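# Bag three balls and leave the white ball in the pan

## Task

Get the orange, blue and green balls completely into the bag, in the space between its two layers; each ball missing from the bag lowers the result. The attempt fails if any corner of the bag's opening sticks out far beyond the table edge. No ball is credited unless, at the end, the white ball sits in the upright pan, the pan stands on the bare table, and the bag lies entirely on the table, with no part beyond the edge or inside the pan. A ball does not count if a gripper still holds it or closely fitting jaws still touch it, or if it drops by more than about a fingernail's width when a lifted lip of the bag is lowered. Anything that stays in place only because the robot is holding it is not counted.

## Robot and tools

Robot: two arms, left_arm and right_arm, each with six joints and a two-finger gripper. The names are labels only; left_arm sits on the +y side of the scene. Do not knock or place anything off the table, do not let the arms strike or press on each other, and avoid drops, slams and hard shoves. Occasionally something may briefly pull on a held part or nudge a loose object.

Frame: one shared world frame with its origin on the table surface midway between the arms; +x points out across the table, +y toward left_arm, +z up. Positions are in metres, orientations as quaternions wxyz. The gripper's fingers point along its own +z axis and close along its y axis; the reported hand point lies between the finger pads, roughly 1 cm behind the tips, and may be somewhat off, more so at long reach.

The row: every moving command uses one row of 14 numbers covering both arms, even if one arm stays still. First left_arm's six joint angles then its opening, then the same seven for right_arm. Joint order inside each arm is fixed: wrist pitch, shoulder, waist, wrist roll, wrist yaw, elbow. Joint values are absolute target angles in radians (not offsets), in the same form as the Joint positions line. Stated ranges: waist -2.618 to 3.054, shoulder 0.000 to 3.142, elbow 0.000 to 3.142, wrist pitch -1.571 to 1.571, wrist yaw -1.571 to 1.571, wrist roll -2.094 to 2.094. True ends can differ by up to 0.036 rad. A command more than 0.036 rad beyond a range end, and farther out than the joint's last reading, is rejected; a target past the real end is clipped there, and the result may print "joint sent to its limit" (its absence does not prove more travel exists). Opening is a scale from -1 (closed) to +1 (fully open), absolute. Optionally append 12 stiffness factors between 0 and 1 (left's six, then right's six, same joint order); each scales that joint's position gain until changed.

Motion limits: each step, the target sent to a joint is kept within a lead of its measured angle: 0.202 rad waist, 0.258 shoulder, 0.238 elbow, 0.573 wrist pitch, 0.522 wrist yaw and wrist roll. If targets would put a gripper over 70 mm from where it is, all that arm's targets are pulled back toward the measured angles. So large changes take several actions; an unfinished change must be re-sent. To keep a joint still, resend its value from the "Joint targets" line.

Tools:
- execute_actions(actions): a list of actions, each a table of up to 15 rows; each row lasts one control step of 1/30 s, and a shorter table repeats its final row to fill 15 steps. An empty list just returns the current state and images.
- move(target, speed, blocking): target is one row as above; every joint moves from its present angle toward it, all finishing together, so the hand follows a curve. speed (0.01 to 2 rad/s, default 0.5) caps the joint with the longest way to go. Paths last between 0.5 and 10 s; longer ones are cut off at 10 s. Moves do not avoid obstacles or the other arm; faster moves hit harder, and targets set deeper past a contact press harder. Finger openings are applied at the start. blocking=false returns after 0.5 s while the motion continues; until a result shows it ended, other moves and execute_actions are refused, so call wait or stop.
- wait(seconds): 0 to 10; arms hold their last command, and a running move carries on.
- stop(): brakes a running move (needs room, more when fast); fingers continue.
- zoom_image(camera, region): region [x0, y0, x1, y1] in pixels of that camera's latest image, at most 504 by 504.
- finished_scene(scene): ends the scene for good (scene 1, optional). The goal must hold when it ends.

Gripping: grip_measured reports finger opening on the same -1..1 scale; Joint positions gives the pad gap in metres (0.094 open). To hold something, command about 0.03 below grip_measured; a smaller gap below means a lighter hold. Readings may be off by about 1 mm per gripper. Pad force tops out around 50 to 62 N, less on thin parts (under about 2 mm), with a brief spike at first contact.

Reading results: the state line gives each gripper's position and quaternion. Joint positions and Joint velocities list each arm's joints in the order above plus the finger gap; Joint targets shows what the joints are currently being driven to, which may drift without new commands. Joint torques are total drive output with arm-specific offsets and noise. Calls that ran actions list joint readings at some steps, with HELD marking steps where an arm's command was held back. "joint command not followed" means a clearance check altered or blocked targets. A move adds a "move:" line with its ending (done, off_target, moving, held, fault), limits=held or limits=none, and each arm's joint farthest from target; after limits=held an arm may suddenly move quickly. A pressing arm may relax at a move's start.

Heat and faults: holding loads warms motors. MOTOR HOT appears at 75 °C; at 90 °C that arm is halted for 10 s; at 100 °C its motors and gripper go limp and it drops. FAULT and OVER-TEMPERATURE FAULT lines report stops.

Cameras (504x504 each): cam_head_left, cam_head_right, cam_high (pinhole with radial distortion), cam_left_wrist and cam_right_wrist (fisheye, pose derived from the arm's joints). Calibration is approximate, off by up to a few degrees and millimetres.

Each tool is called as name(argument=value, ...) on one line, values as JSON.

## Session

execute_actions(actions=[])

Scene clock: 0.00 s.
left_arm: end_effector_position=(+0.3974, +0.3532, +0.3980) grip_measured=+1.000 end_effector_quat_wxyz=(+0.699, -0.035, +0.714, +0.032) | right_arm: end_effector_position=(+0.3423, -0.3094, +0.3997) grip_measured=+1.000 end_effector_quat_wxyz=(+0.700, +0.020, +0.714, -0.018)
Joint names: [wrist pitch, shoulder, waist, wrist roll, wrist yaw, elbow]
Joint positions: left_arm=[-0.005  1.047  0.016 -0.003  0.014  1.031  0.094] | right_arm=[-0.005  1.054 -0.007  0.002  0.006  1.04   0.094]
Joint velocities: left_arm=[-0.007  0.007 -0.002  0.007  0.037 -0.002  0.   ] | right_arm=[-0.037 -0.002 -0.007 -0.022  0.066  0.002  0.   ]
Joint torques (N m, as the arm reports them, + toward a larger angle): no reading
Motor temperatures (°C, as the motors report them): left_arm=[25 25 28 28 27 24] | right_arm=[24 25 26 26 26 28]
Joint targets: left_arm=[-0.007 1.041 0.016 -0.004 0.014 1.039] | right_arm=[0.002 1.047 -0.007 0.001 0.006 1.053]
Joint stiffness scale: left_arm=[1. 1. 1. 1. 1. 1.] | right_arm=[1. 1. 1. 1. 1. 1.]

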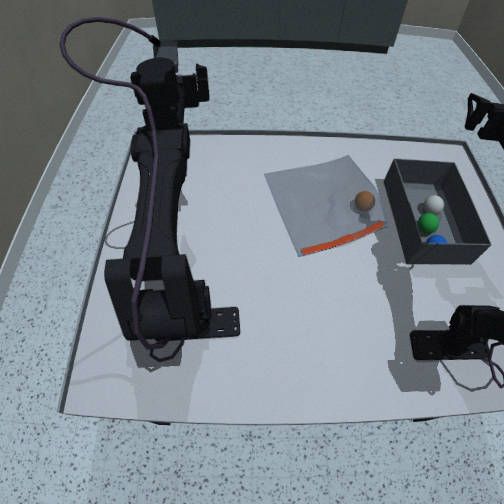

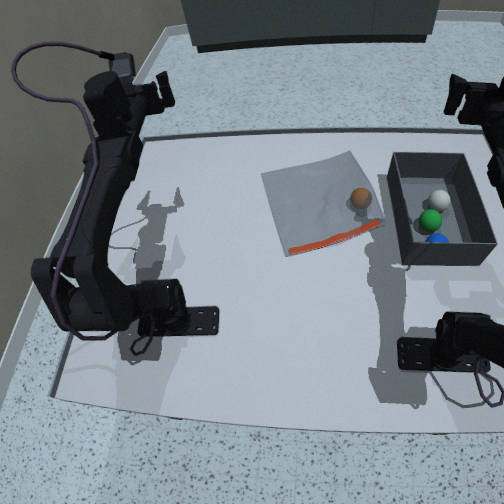

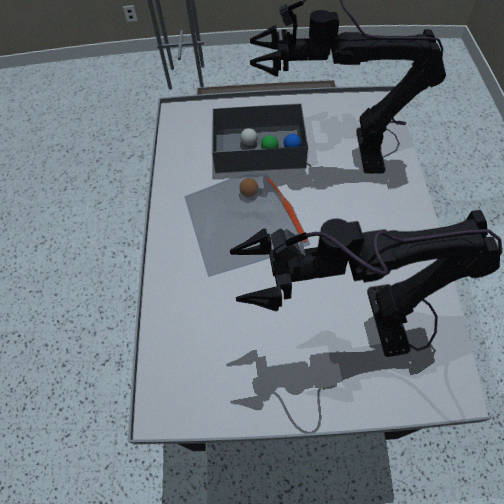

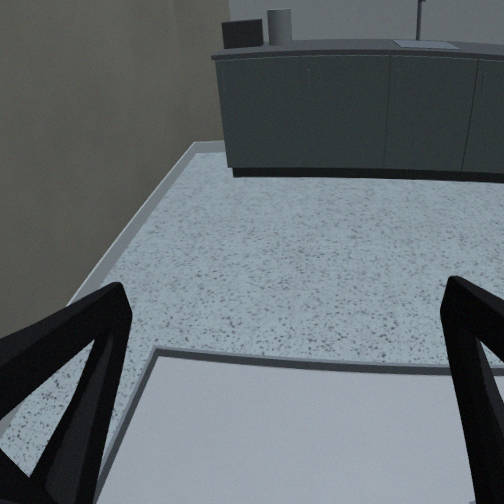

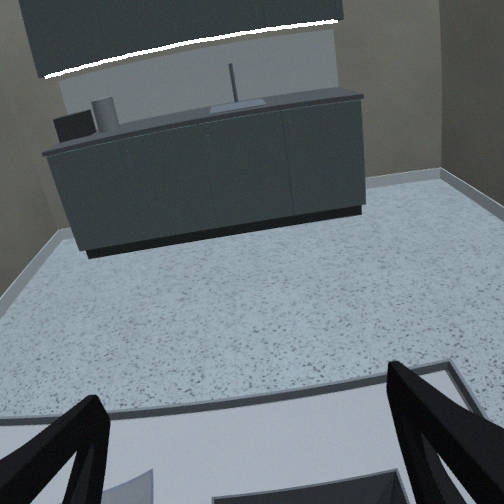

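zoom_image(camera="cam_head_left", region=[250, 140, 500, 280])

zoom_image(camera="cam_high", region=[170, 90, 330, 290])

Region (250, 140, 500, 280) of cam_head_left's 504x504 image, scaled by 2.016, with more detail than that image has; it fills the top 282 rows of this view, and the rest is white.

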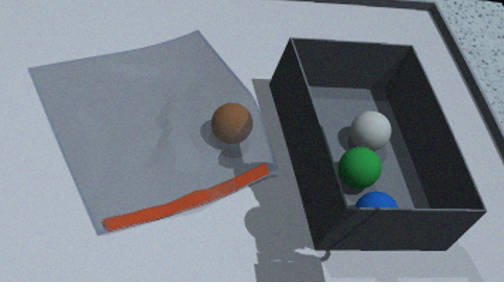

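Region (170, 90, 330, 290) of cam_high's 504x504 image, scaled by 2.520, with more detail than that image has; it fills the left 403 columns of this view, and the rest is white.

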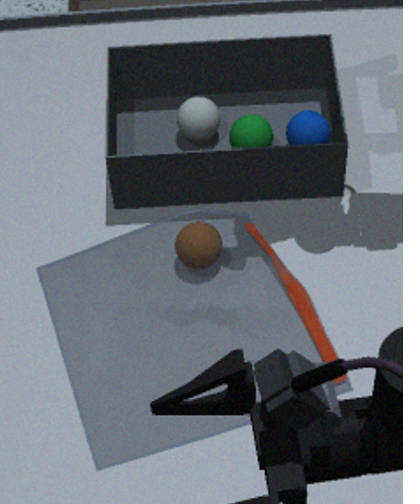

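move(target=[-0.6,1.4,-0.5,0,0,1.0,1, 0.5,1.047,0,0,0.3,1.4,1], speed=0.8)

Scene clock: 21.20 s.
left_arm: end_effector_position=(+0.3509, +0.1716, +0.1314) grip_measured=+1.000 end_effector_quat_wxyz=(+0.283, +0.190, +0.938, -0.060) | right_arm: end_effector_position=(+0.2278, -0.3548, +0.6542) grip_measured=+1.000 end_effector_quat_wxyz=(+0.915, +0.146, +0.368, -0.076)
Joint names: [wrist pitch, shoulder, waist, wrist roll, wrist yaw, elbow]
Joint positions: left_arm=[-0.582  1.404 -0.494 -0.003  0.005  1.002  0.094] | right_arm=[ 0.487  1.055 -0.007  0.002  0.296  1.369  0.094]
Joint velocities: left_arm=[-0.007 -0.002  0.002  0.037 -0.007 -0.007  0.   ] | right_arm=[ 0.037 -0.002  0.002 -0.022  0.066 -0.007  0.   ]
Joint torques (N m, as the arm reports them, + toward a larger angle): left_arm=[ 0.98 -6.82 -0.35  0.02 -0.02  6.06] | right_arm=[ 1.71 -1.4   0.49 -0.05 -0.08  6.68]
Motor temperatures (°C, as the motors report them): left_arm=[28 26 28 28 27 26] | right_arm=[28 25 26 26 26 29]
Joint targets: left_arm=[-0.600 1.400 -0.500 0.000 -0.000 1.000] | right_arm=[0.500 1.047 -0.000 0.000 0.300 1.400]
Joint stiffness scale: left_arm=[1. 1. 1. 1. 1. 1.] | right_arm=[1. 1. 1. 1. 1. 1.]
move: off_target (right_arm); limits=none; left_arm: farthest joint: the wrist pitch, 0.018 radians from its target (0.595 radians at the start); right_arm: farthest joint: the elbow, 0.031 radians from its target (0.360 radians at the start)
camera_calibration (this result's frames):
cam_left_wrist: T_world_to_cam=[[-0.40069, -0.910585, -0.101406, 0.31362], [-0.916179, 0.399176, 0.0357038, 0.264939], [0.00796742, 0.107212, -0.994204, 0.215893], [0, 0, 0, 1]] pos_world=[0.366676, 0.156674, 0.236985]
cam_right_wrist: T_world_to_cam=[[-0.152294, -0.932898, -0.326357, -0.0848633], [0.383043, 0.248687, -0.889625, 0.638266], [0.91109, -0.260493, 0.319467, -0.393338], [0, 0, 0, 1]] pos_world=[0.100958, -0.340359, 0.66578]

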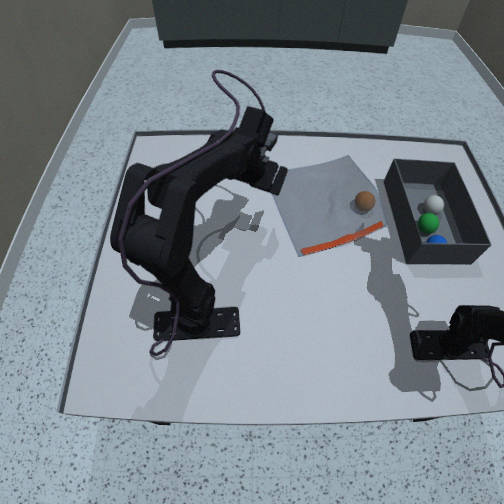

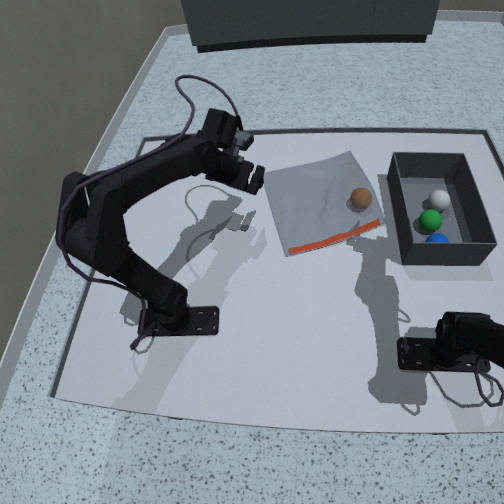

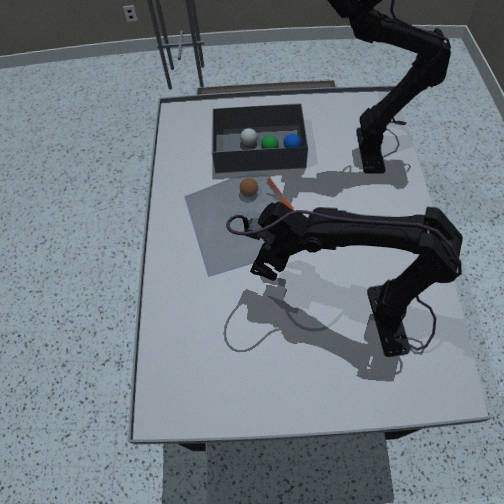

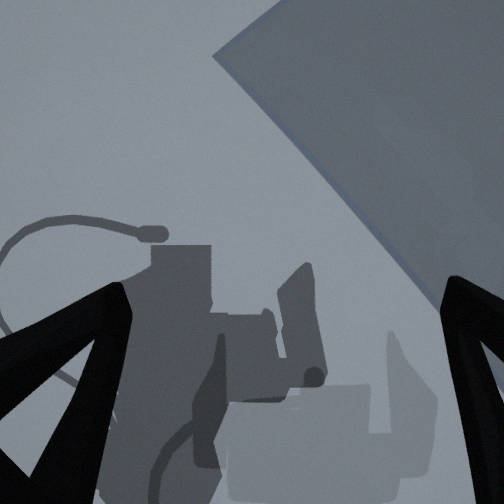

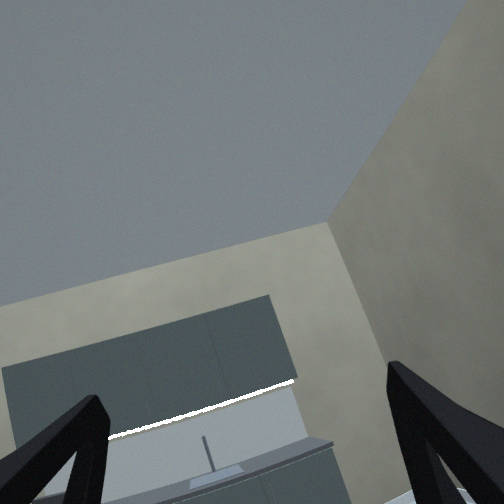

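move(target=[0.374,1.03,-1.3,0,-0.5,0.27,1, 0.5,1.047,0,0,0,1.2,1], speed=0.8)

Scene clock: 43.80 s.
left_arm: end_effector_position=(+0.2111, +0.0517, +0.1288) grip_measured=+1.000 end_effector_quat_wxyz=(+0.553, +0.346, +0.746, -0.132) | right_arm: end_effector_position=(+0.2783, -0.3068, +0.5971) grip_measured=+1.000 end_effector_quat_wxyz=(+0.896, +0.015, +0.444, -0.022)
Joint names: [wrist pitch, shoulder, waist, wrist roll, wrist yaw, elbow]
Joint positions: left_arm=[ 0.359  1.048 -1.289 -0.003 -0.49   0.278  0.094] | right_arm=[ 0.491  1.055 -0.007  0.002  0.009  1.215  0.094]
Joint velocities: left_arm=[ 0.051  0.002 -0.012  0.037  0.007 -0.017  0.   ] | right_arm=[-0.007  0.002  0.002 -0.125 -0.007 -0.007  0.   ]
Joint torques (N m, as the arm reports them, + toward a larger angle): left_arm=[ 1.75 -4.58 -0.74  0.02 -0.14  5.4 ] | right_arm=[ 1.95 -1.95  0.5  -0.05 -0.09  4.37]
Motor temperatures (°C, as the motors report them): left_arm=[28 26 28 28 27 26] | right_arm=[27 25 26 26 26 30]
Joint targets: left_arm=[0.374 1.030 -1.300 0.000 -0.500 0.270] | right_arm=[0.500 1.047 0.000 -0.000 -0.000 1.200]
Joint stiffness scale: left_arm=[1. 1. 1. 1. 1. 1.] | right_arm=[1. 1. 1. 1. 1. 1.]
move: done; limits=none; left_arm: farthest joint: the shoulder, 0.018 radians from its target (0.374 radians at the start); right_arm: farthest joint: the elbow, 0.015 radians from its target (0.169 radians at the start)
camera_calibration (this result's frames):
cam_left_wrist: T_world_to_cam=[[-0.609163, -0.742964, -0.277355, 0.206136], [-0.54248, 0.64549, -0.537641, 0.167034], [0.578477, -0.177051, -0.796252, 0.0960384], [0, 0, 0, 1]] pos_world=[0.160627, 0.0623368, 0.223448]
cam_right_wrist: T_world_to_cam=[[0.0190673, -0.990298, -0.137643, -0.228936], [0.191766, 0.138735, -0.971585, 0.624612], [0.981255, -0.00786979, 0.192551, -0.274855], [0, 0, 0, 1]] pos_world=[0.154289, -0.315533, 0.628276]

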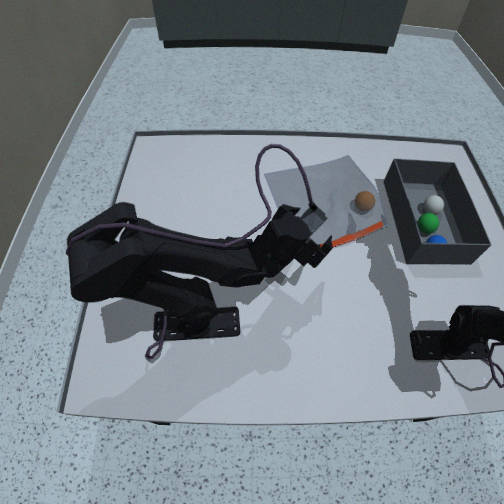

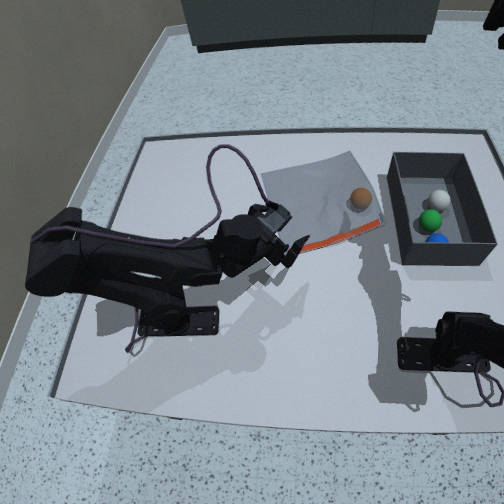

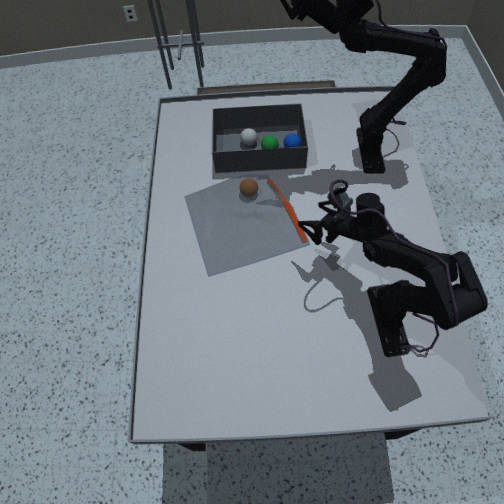

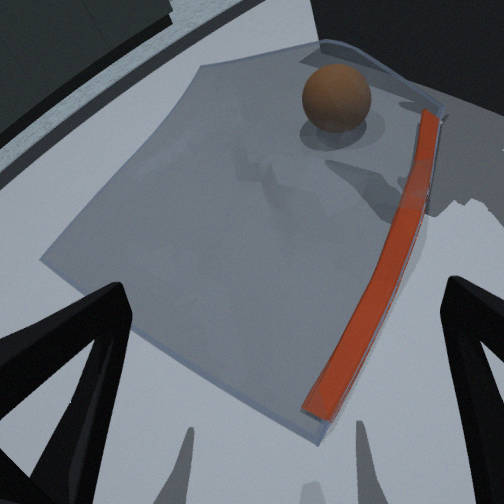

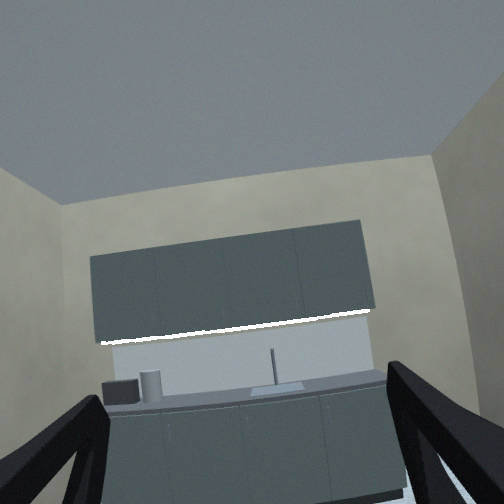

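zoom_image(camera="cam_left_wrist", region=[280, 30, 480, 280])

zoom_image(camera="cam_left_wrist", region=[260, 250, 460, 460])

Region (280, 30, 480, 280) of cam_left_wrist's 504x504 image, scaled by 2.016, with more detail than that image has; it fills the left 403 columns of this view, and the rest is white.

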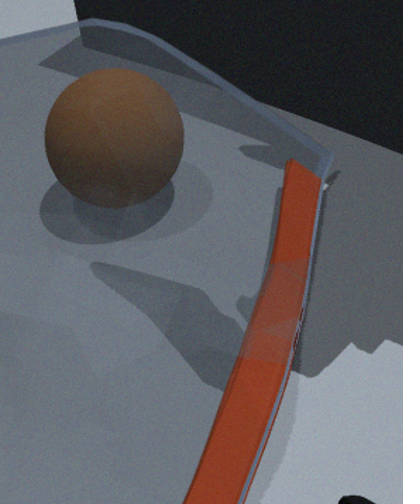

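Region (260, 250, 460, 460) of cam_left_wrist's 504x504 image, scaled by 2.400, with more detail than that image has; it fills the left 480 columns of this view, and the rest is white.

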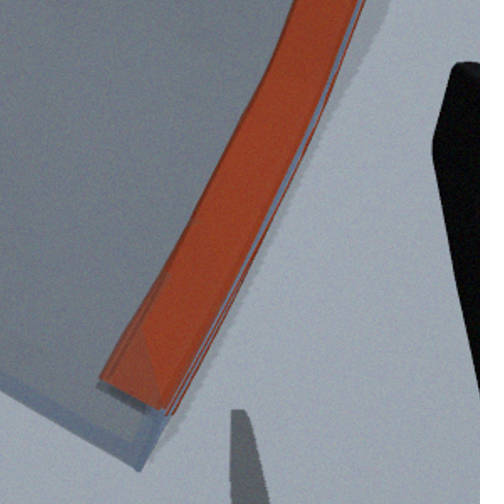

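move(target=[-0.713,2.115,-0.497,0,0,1.65,-1, 0.5,1.047,0,0,0,1.2,1], speed=0.8)

Scene clock: 80.17 s.
left_arm: end_effector_position=(+0.4718, +0.1231, +0.0487) grip_measured=-0.986 end_effector_quat_wxyz=(+0.185, +0.193, +0.963, -0.034) | right_arm: end_effector_position=(+0.2783, -0.3068, +0.5971) grip_measured=+1.000 end_effector_quat_wxyz=(+0.896, +0.015, +0.444, -0.022)
Joint names: [wrist pitch, shoulder, waist, wrist roll, wrist yaw, elbow]
Joint positions: left_arm=[-0.695  2.119 -0.493 -0.003 -0.007  1.621  0.001] | right_arm=[ 0.491  1.055 -0.007  0.002  0.009  1.215  0.094]
Joint velocities: left_arm=[ 0.007  0.012 -0.007  0.007 -0.095 -0.007 -0.001] | right_arm=[-0.037 -0.002 -0.002 -0.007  0.022  0.012  0.   ]
Joint torques (N m, as the arm reports them, + toward a larger angle): left_arm=[  0.7  -13.27  -0.24   0.03   0.01   8.15] | right_arm=[ 1.95 -1.94  0.5  -0.05 -0.09  4.36]
Motor temperatures (°C, as the motors report them): left_arm=[31 26 28 28 27 26] | right_arm=[28 25 26 26 26 29]
Joint targets: left_arm=[-0.713 2.115 -0.497 -0.000 0.000 1.650] | right_arm=[0.500 1.047 0.000 0.000 0.000 1.200]
Joint stiffness scale: left_arm=[1. 1. 1. 1. 1. 1.] | right_arm=[1. 1. 1. 1. 1. 1.]
move: off_target (left_arm); limits=none; left_arm: farthest joint: the elbow, 0.029 radians from its target (1.372 radians at the start); right_arm: farthest joint: the elbow, 0.015 radians from its target (0.015 radians at the start)
camera_calibration (this result's frames):
cam_left_wrist: T_world_to_cam=[[-0.414534, -0.903708, -0.107111, 0.31546], [-0.892402, 0.38062, 0.242378, 0.37905], [-0.17827, 0.19606, -0.964251, 0.213392], [0, 0, 0, 1]] pos_world=[0.507075, 0.0989718, 0.14768]
cam_right_wrist: T_world_to_cam=[[0.0190673, -0.990298, -0.137643, -0.228936], [0.191766, 0.138735, -0.971585, 0.624612], [0.981255, -0.00786979, 0.192551, -0.274855], [0, 0, 0, 1]] pos_world=[0.154289, -0.315533, 0.628276]

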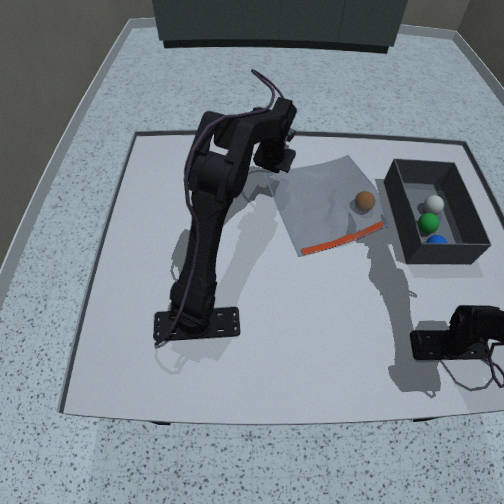

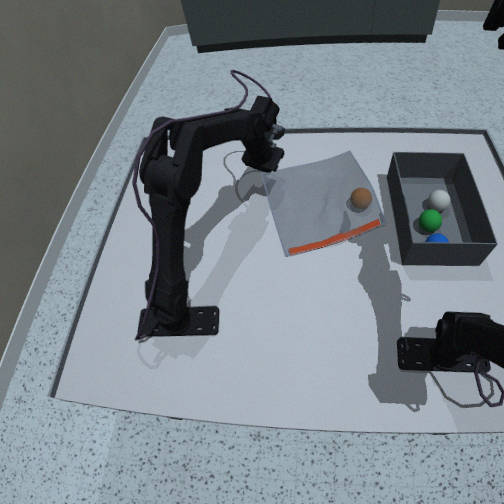

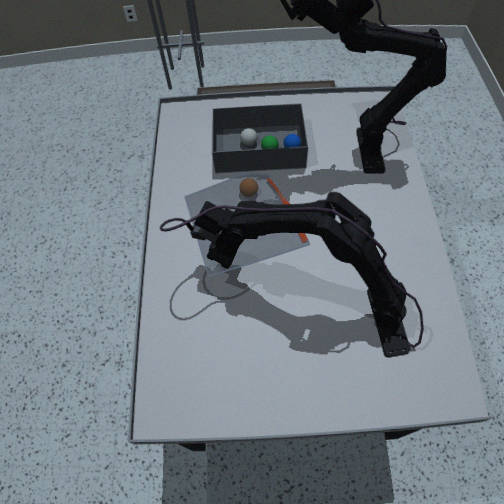

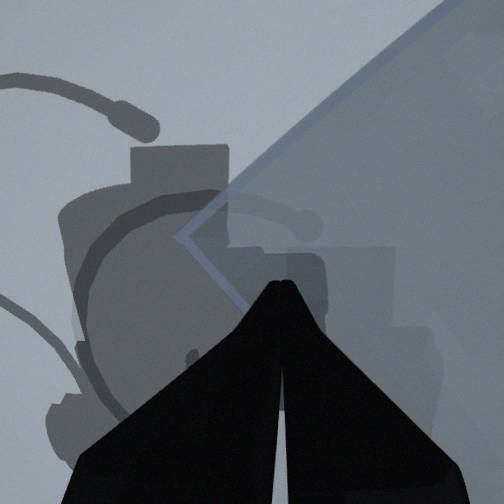

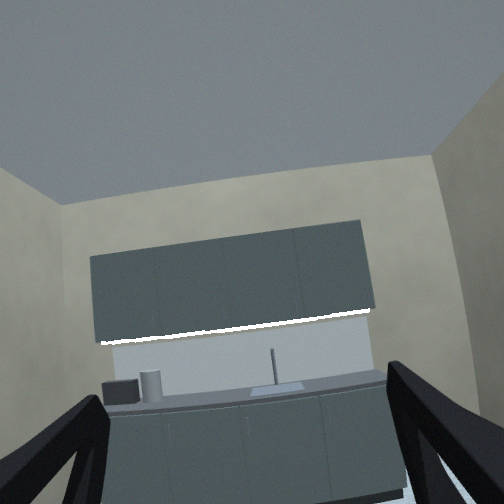

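move(target=[-0.713,2.2,-0.54,0,0,1.65,-1, 0.5,1.047,0,0,0,1.2,1], speed=0.1)

Scene clock: 84.43 s.
left_arm: end_effector_position=(+0.4587, +0.1096, +0.0117) grip_measured=-0.986 end_effector_quat_wxyz=(+0.146, +0.212, +0.966, -0.029) | right_arm: end_effector_position=(+0.2783, -0.3068, +0.5971) grip_measured=+1.000 end_effector_quat_wxyz=(+0.896, +0.015, +0.444, -0.022)
Joint names: [wrist pitch, shoulder, waist, wrist roll, wrist yaw, elbow]
Joint positions: left_arm=[-0.698  2.199 -0.529 -0.003 -0.006  1.624  0.001] | right_arm=[ 0.491  1.055 -0.007  0.002  0.009  1.215  0.094]
Joint velocities: left_arm=[-0.007 -0.012 -0.007  0.051  0.007  0.022  0.   ] | right_arm=[-0.051 -0.022  0.022  0.037  0.022 -0.012  0.   ]
Joint torques (N m, as the arm reports them, + toward a larger angle): left_arm=[  0.57 -13.3   -0.67   0.03   0.06   7.64] | right_arm=[ 1.95 -1.95  0.49 -0.05 -0.1   4.35]
Motor temperatures (°C, as the motors report them): left_arm=[30 27 28 28 27 26] | right_arm=[28 25 26 26 26 29]
Joint targets: left_arm=[-0.713 2.200 -0.540 -0.000 -0.000 1.650] | right_arm=[0.500 1.047 0.000 0.000 0.000 1.200]
Joint stiffness scale: left_arm=[1. 1. 1. 1. 1. 1.] | right_arm=[1. 1. 1. 1. 1. 1.]
move: off_target (left_arm); limits=none; left_arm: farthest joint: the elbow, 0.026 radians from its target (0.029 radians at the start); right_arm: farthest joint: the elbow, 0.015 radians from its target (0.015 radians at the start)
camera_calibration (this result's frames):
cam_left_wrist: T_world_to_cam=[[-0.454544, -0.884667, -0.103704, 0.310059], [-0.857706, 0.403311, 0.318874, 0.362111], [-0.240273, 0.23389, -0.942106, 0.202066], [0, 0, 0, 1]] pos_world=[0.500071, 0.0809943, 0.107054]
cam_right_wrist: T_world_to_cam=[[0.0190673, -0.990298, -0.137643, -0.228936], [0.191766, 0.138735, -0.971585, 0.624612], [0.981255, -0.00786979, 0.192551, -0.274855], [0, 0, 0, 1]] pos_world=[0.154289, -0.315533, 0.628276]

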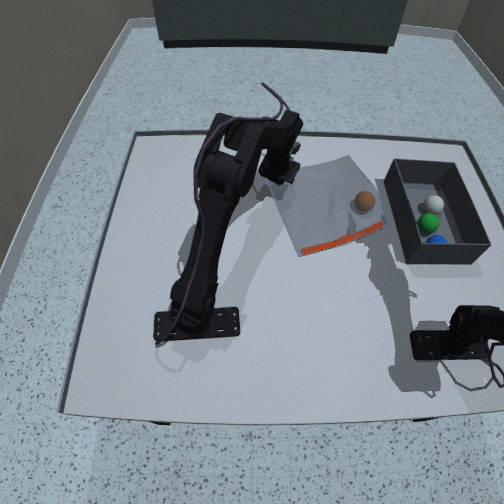

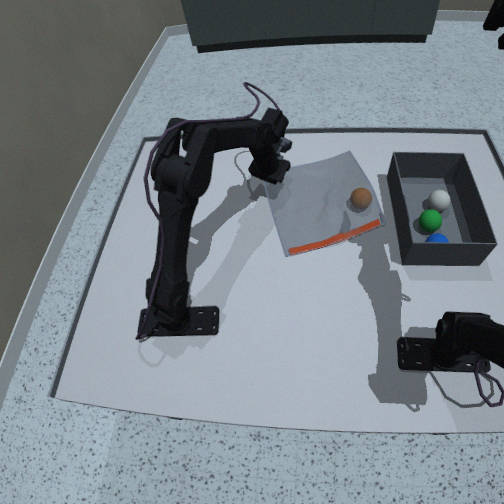

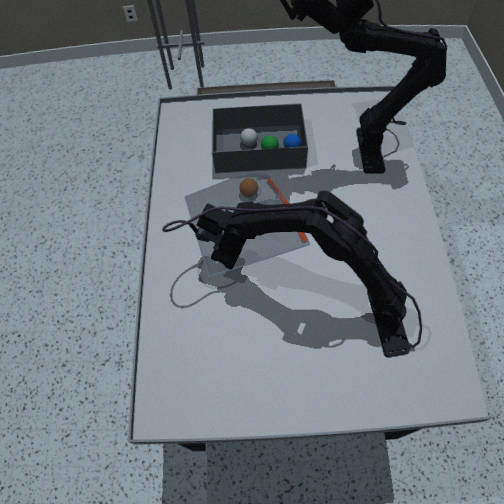

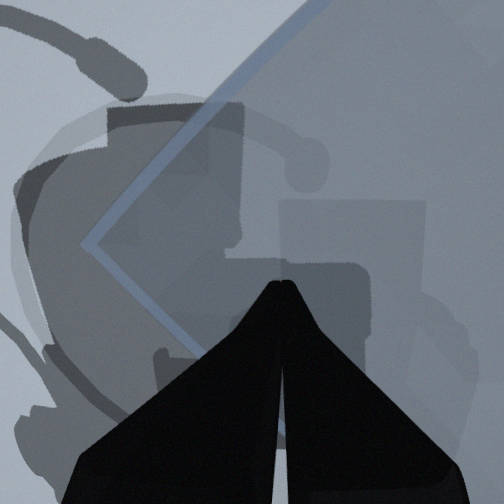

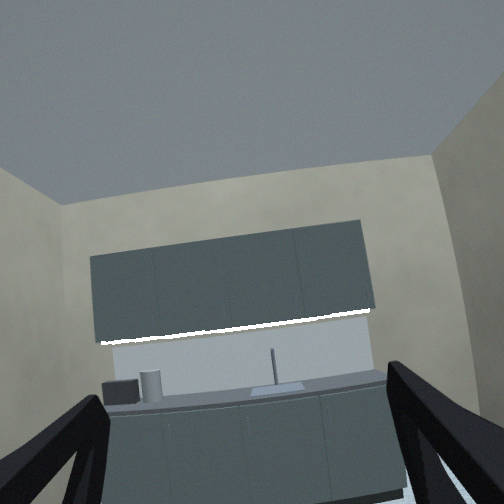

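No contact yet; lower more.

move(target=[-0.713,2.225,-0.54,0,0,1.65,-1, 0.5,1.047,0,0,0,1.2,1], speed=0.03)

Scene clock: 89.73 s.
left_arm: end_effector_position=(+0.4601, +0.1089, +0.0102) grip_measured=-0.986 end_effector_quat_wxyz=(+0.145, +0.212, +0.966, -0.029) | right_arm: end_effector_position=(+0.2783, -0.3067, +0.5971) grip_measured=+1.000 end_effector_quat_wxyz=(+0.896, +0.015, +0.444, -0.022)
Joint names: [wrist pitch, shoulder, waist, wrist roll, wrist yaw, elbow]
Joint positions: left_arm=[-0.698  2.208 -0.529 -0.003 -0.006  1.632  0.001] | right_arm=[ 0.491  1.055 -0.007  0.002  0.008  1.215  0.094]
Joint velocities: left_arm=[-0.007  0.007  0.002  0.095  0.095  0.017 -0.001] | right_arm=[ 0.022  0.022 -0.017  0.022  0.007 -0.017  0.   ]
Joint torques (N m, as the arm reports them, + toward a larger angle): left_arm=[  0.57 -11.8   -0.72   0.01   0.05   7.  ] | right_arm=[ 1.95 -1.96  0.5  -0.05 -0.09  4.35]
Motor temperatures (°C, as the motors report them): left_arm=[29 28 28 28 27 26] | right_arm=[28 25 26 26 26 29]
Joint targets: left_arm=[-0.713 2.225 -0.540 0.000 -0.000 1.650] | right_arm=[0.500 1.047 -0.000 -0.000 -0.000 1.200]
Joint stiffness scale: left_arm=[1. 1. 1. 1. 1. 1.] | right_arm=[1. 1. 1. 1. 1. 1.]
move: done; limits=none; left_arm: farthest joint: the elbow, 0.018 radians from its target (0.026 radians at the start); right_arm: farthest joint: the elbow, 0.015 radians from its target (0.015 radians at the start)
camera_calibration (this result's frames):
cam_left_wrist: T_world_to_cam=[[-0.454615, -0.884633, -0.103675, 0.309986], [-0.857485, 0.403208, 0.319597, 0.363968], [-0.240924, 0.234194, -0.941865, 0.20136], [0, 0, 0, 1]] pos_world=[0.501534, 0.0803119, 0.105469]
cam_right_wrist: T_world_to_cam=[[0.0193664, -0.990324, -0.137415, -0.229096], [0.191713, 0.138569, -0.97162, 0.624586], [0.98126, -0.00752749, 0.192542, -0.274749], [0, 0, 0, 1]] pos_world=[0.154296, -0.315495, 0.628279]

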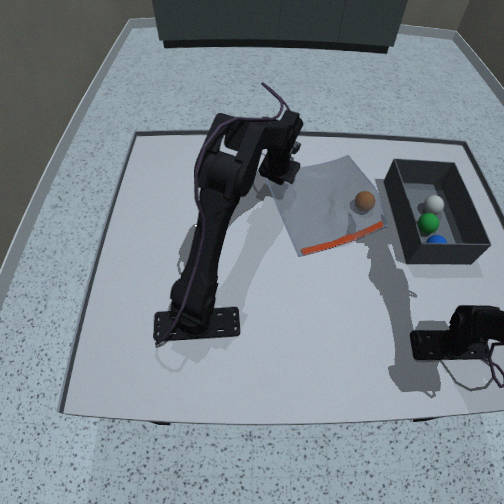

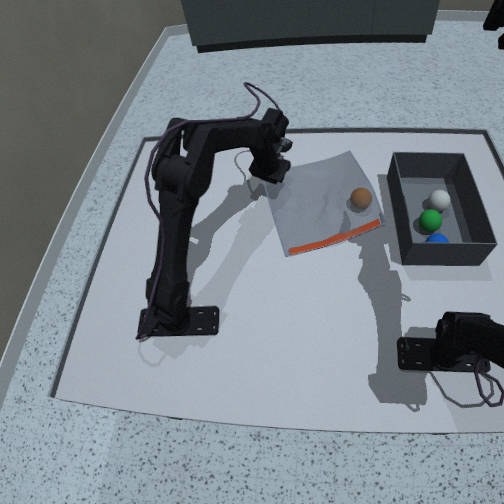

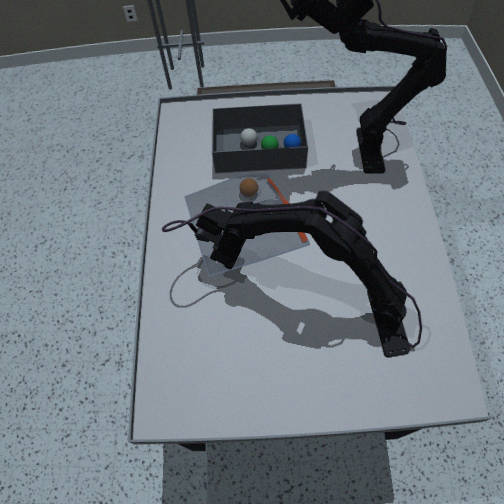

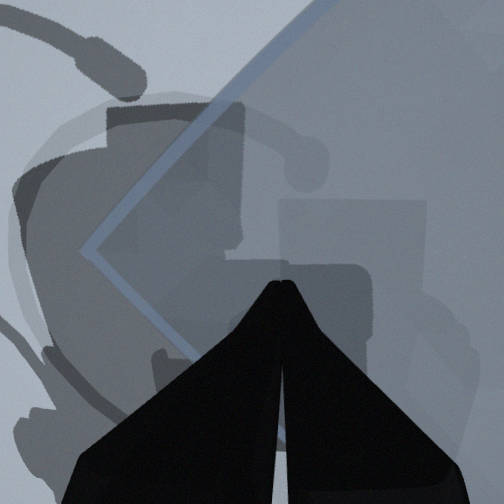

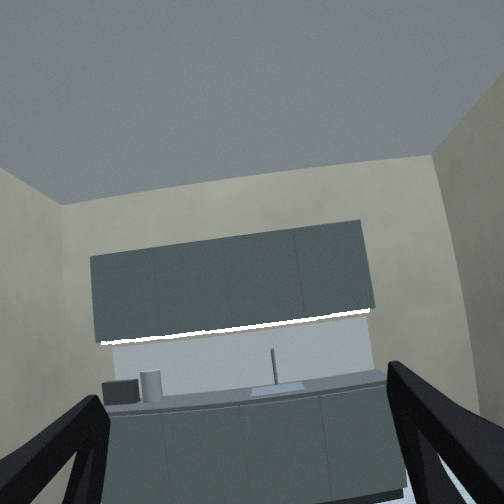

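execute_actions(actions=[[[-0.713,2.23,-0.51,0,0,1.65,-1, 0.5,1.047,0,0,0,1.2,1]],[[-0.713,2.23,-0.48,0,0,1.65,-1, 0.5,1.047,0,0,0,1.2,1]],[[-0.713,2.23,-0.45,0,0,1.65,-1, 0.5,1.047,0,0,0,1.2,1]],[[-0.713,2.23,-0.42,0,0,1.65,-1, 0.5,1.047,0,0,0,1.2,1]]])

Scene clock: 95.63 s.
left_arm: end_effector_position=(+0.4772, +0.1514, +0.0096) grip_measured=-0.986 end_effector_quat_wxyz=(+0.145, +0.165, +0.975, -0.029) | right_arm: end_effector_position=(+0.2783, -0.3067, +0.5971) grip_measured=+1.000 end_effector_quat_wxyz=(+0.896, +0.015, +0.444, -0.022)
Joint names: [wrist pitch, shoulder, waist, wrist roll, wrist yaw, elbow]
Joint positions: left_arm=[-0.698  2.209 -0.43  -0.003  0.007  1.632  0.001] | right_arm=[ 0.491  1.055 -0.007  0.002  0.008  1.215  0.094]
Joint velocities: left_arm=[ 0.037 -0.012  0.002  0.022  0.037 -0.022 -0.001] | right_arm=[-0.051  0.007  0.002  0.007  0.037 -0.002  0.   ]
Joint torques (N m, as the arm reports them, + toward a larger angle): left_arm=[  0.57 -11.5    0.68   0.01  -0.05   7.07] | right_arm=[ 1.95 -1.95  0.5  -0.05 -0.09  4.34]
Motor temperatures (°C, as the motors report them): left_arm=[29 28 28 28 27 27] | right_arm=[28 25 26 26 26 29]
Joint targets: left_arm=[-0.713 2.230 -0.420 -0.000 -0.000 1.650] | right_arm=[0.500 1.047 -0.000 0.000 -0.000 1.200]
Joint stiffness scale: left_arm=[1. 1. 1. 1. 1. 1.] | right_arm=[1. 1. 1. 1. 1. 1.]
Step readings (joint positions; steps 1 to 15: 1st action; 16 to 30: 2nd action; 31 to 45: 3rd action; 46 to 60: 4th action):
0: left_arm=[-0.698 2.208 -0.529 -0.003 -0.006 1.632] | right_arm=[0.491 1.055 -0.007 0.002 0.008 1.215]
1: left_arm=[-0.698 2.208 -0.529 -0.003 -0.006 1.632] | right_arm=[0.491 1.055 -0.007 0.002 0.008 1.215]
2: left_arm=[-0.698 2.208 -0.528 -0.003 -0.005 1.632] | right_arm=[0.491 1.055 -0.007 0.002 0.008 1.215]
4: left_arm=[-0.698 2.208 -0.526 -0.003 -0.002 1.632] | right_arm=[0.491 1.055 -0.007 0.002 0.008 1.215]
8: left_arm=[-0.698 2.208 -0.524 -0.003 -0.000 1.632] | right_arm=[0.491 1.055 -0.007 0.002 0.008 1.215]
15: left_arm=[-0.698 2.208 -0.524 -0.003 -0.000 1.632] | right_arm=[0.491 1.055 -0.007 0.002 0.008 1.215]
16: left_arm=[-0.698 2.208 -0.522 -0.003 0.001 1.632] | right_arm=[0.491 1.055 -0.007 0.002 0.008 1.215]
17: left_arm=[-0.698 2.208 -0.518 -0.003 0.003 1.632] | right_arm=[0.491 1.055 -0.007 0.002 0.008 1.215]
19: left_arm=[-0.698 2.208 -0.506 -0.003 0.004 1.632] | right_arm=[0.491 1.055 -0.007 0.002 0.008 1.215]
23: left_arm=[-0.698 2.208 -0.488 -0.003 0.004 1.632] | right_arm=[0.491 1.055 -0.007 0.002 0.008 1.215]
30: left_arm=[-0.698 2.208 -0.486 -0.003 0.003 1.632] | right_arm=[0.491 1.055 -0.007 0.002 0.008 1.215]
31: left_arm=[-0.698 2.208 -0.484 -0.003 0.004 1.632] | right_arm=[0.491 1.055 -0.007 0.002 0.008 1.215]
32: left_arm=[-0.698 2.208 -0.482 -0.003 0.005 1.632] | right_arm=[0.491 1.055 -0.007 0.002 0.008 1.215]
34: left_arm=[-0.698 2.208 -0.473 -0.003 0.005 1.632] | right_arm=[0.491 1.055 -0.007 0.002 0.008 1.215]
38: left_arm=[-0.698 2.208 -0.459 -0.003 0.005 1.632] | right_arm=[0.491 1.055 -0.007 0.002 0.008 1.215]
45: left_arm=[-0.698 2.209 -0.459 -0.003 0.005 1.632] | right_arm=[0.491 1.055 -0.007 0.002 0.008 1.215]
46: left_arm=[-0.698 2.209 -0.457 -0.003 0.005 1.632] | right_arm=[0.491 1.055 -0.007 0.002 0.008 1.215]
47: left_arm=[-0.698 2.209 -0.454 -0.003 0.007 1.632] | right_arm=[0.491 1.055 -0.007 0.002 0.008 1.215]
49: left_arm=[-0.698 2.209 -0.445 -0.003 0.007 1.632] | right_arm=[0.491 1.055 -0.007 0.002 0.008 1.215]
53: left_arm=[-0.698 2.209 -0.431 -0.003 0.007 1.632] | right_arm=[0.491 1.055 -0.007 0.002 0.008 1.215]
60: Joint positions above
camera_calibration (this result's frames):
cam_left_wrist: T_world_to_cam=[[-0.369264, -0.924865, -0.090932, 0.32053], [-0.890127, 0.323874, 0.320593, 0.389234], [-0.267055, 0.199325, -0.942842, 0.21278], [0, 0, 0, 1]] pos_world=[0.521652, 0.127972, 0.104979]
cam_right_wrist: T_world_to_cam=[[0.0193664, -0.990324, -0.137415, -0.229096], [0.191713, 0.138569, -0.97162, 0.624586], [0.98126, -0.00752749, 0.192542, -0.274749], [0, 0, 0, 1]] pos_world=[0.154296, -0.315495, 0.628279]

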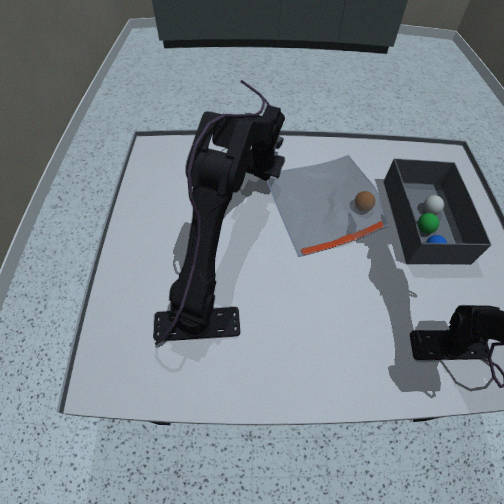

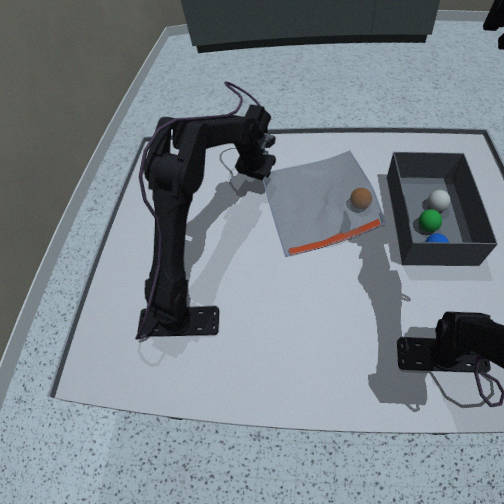

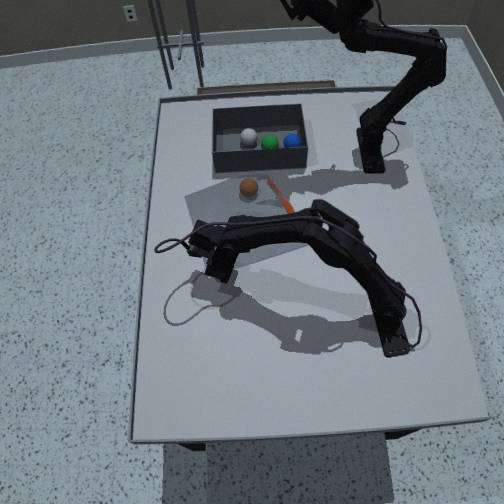

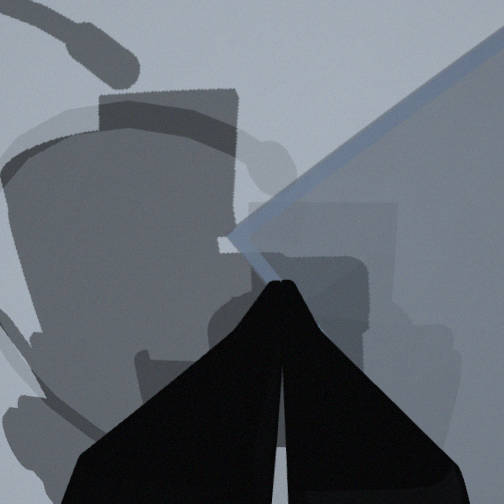

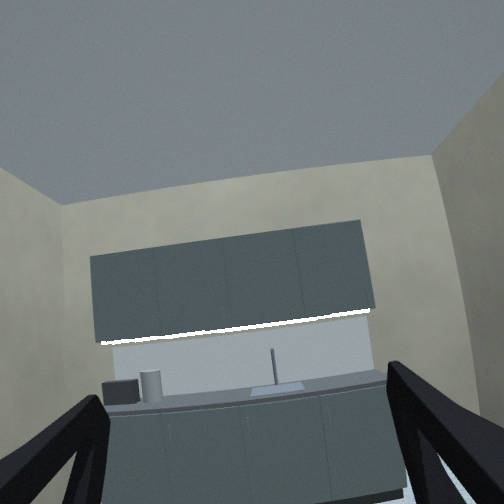

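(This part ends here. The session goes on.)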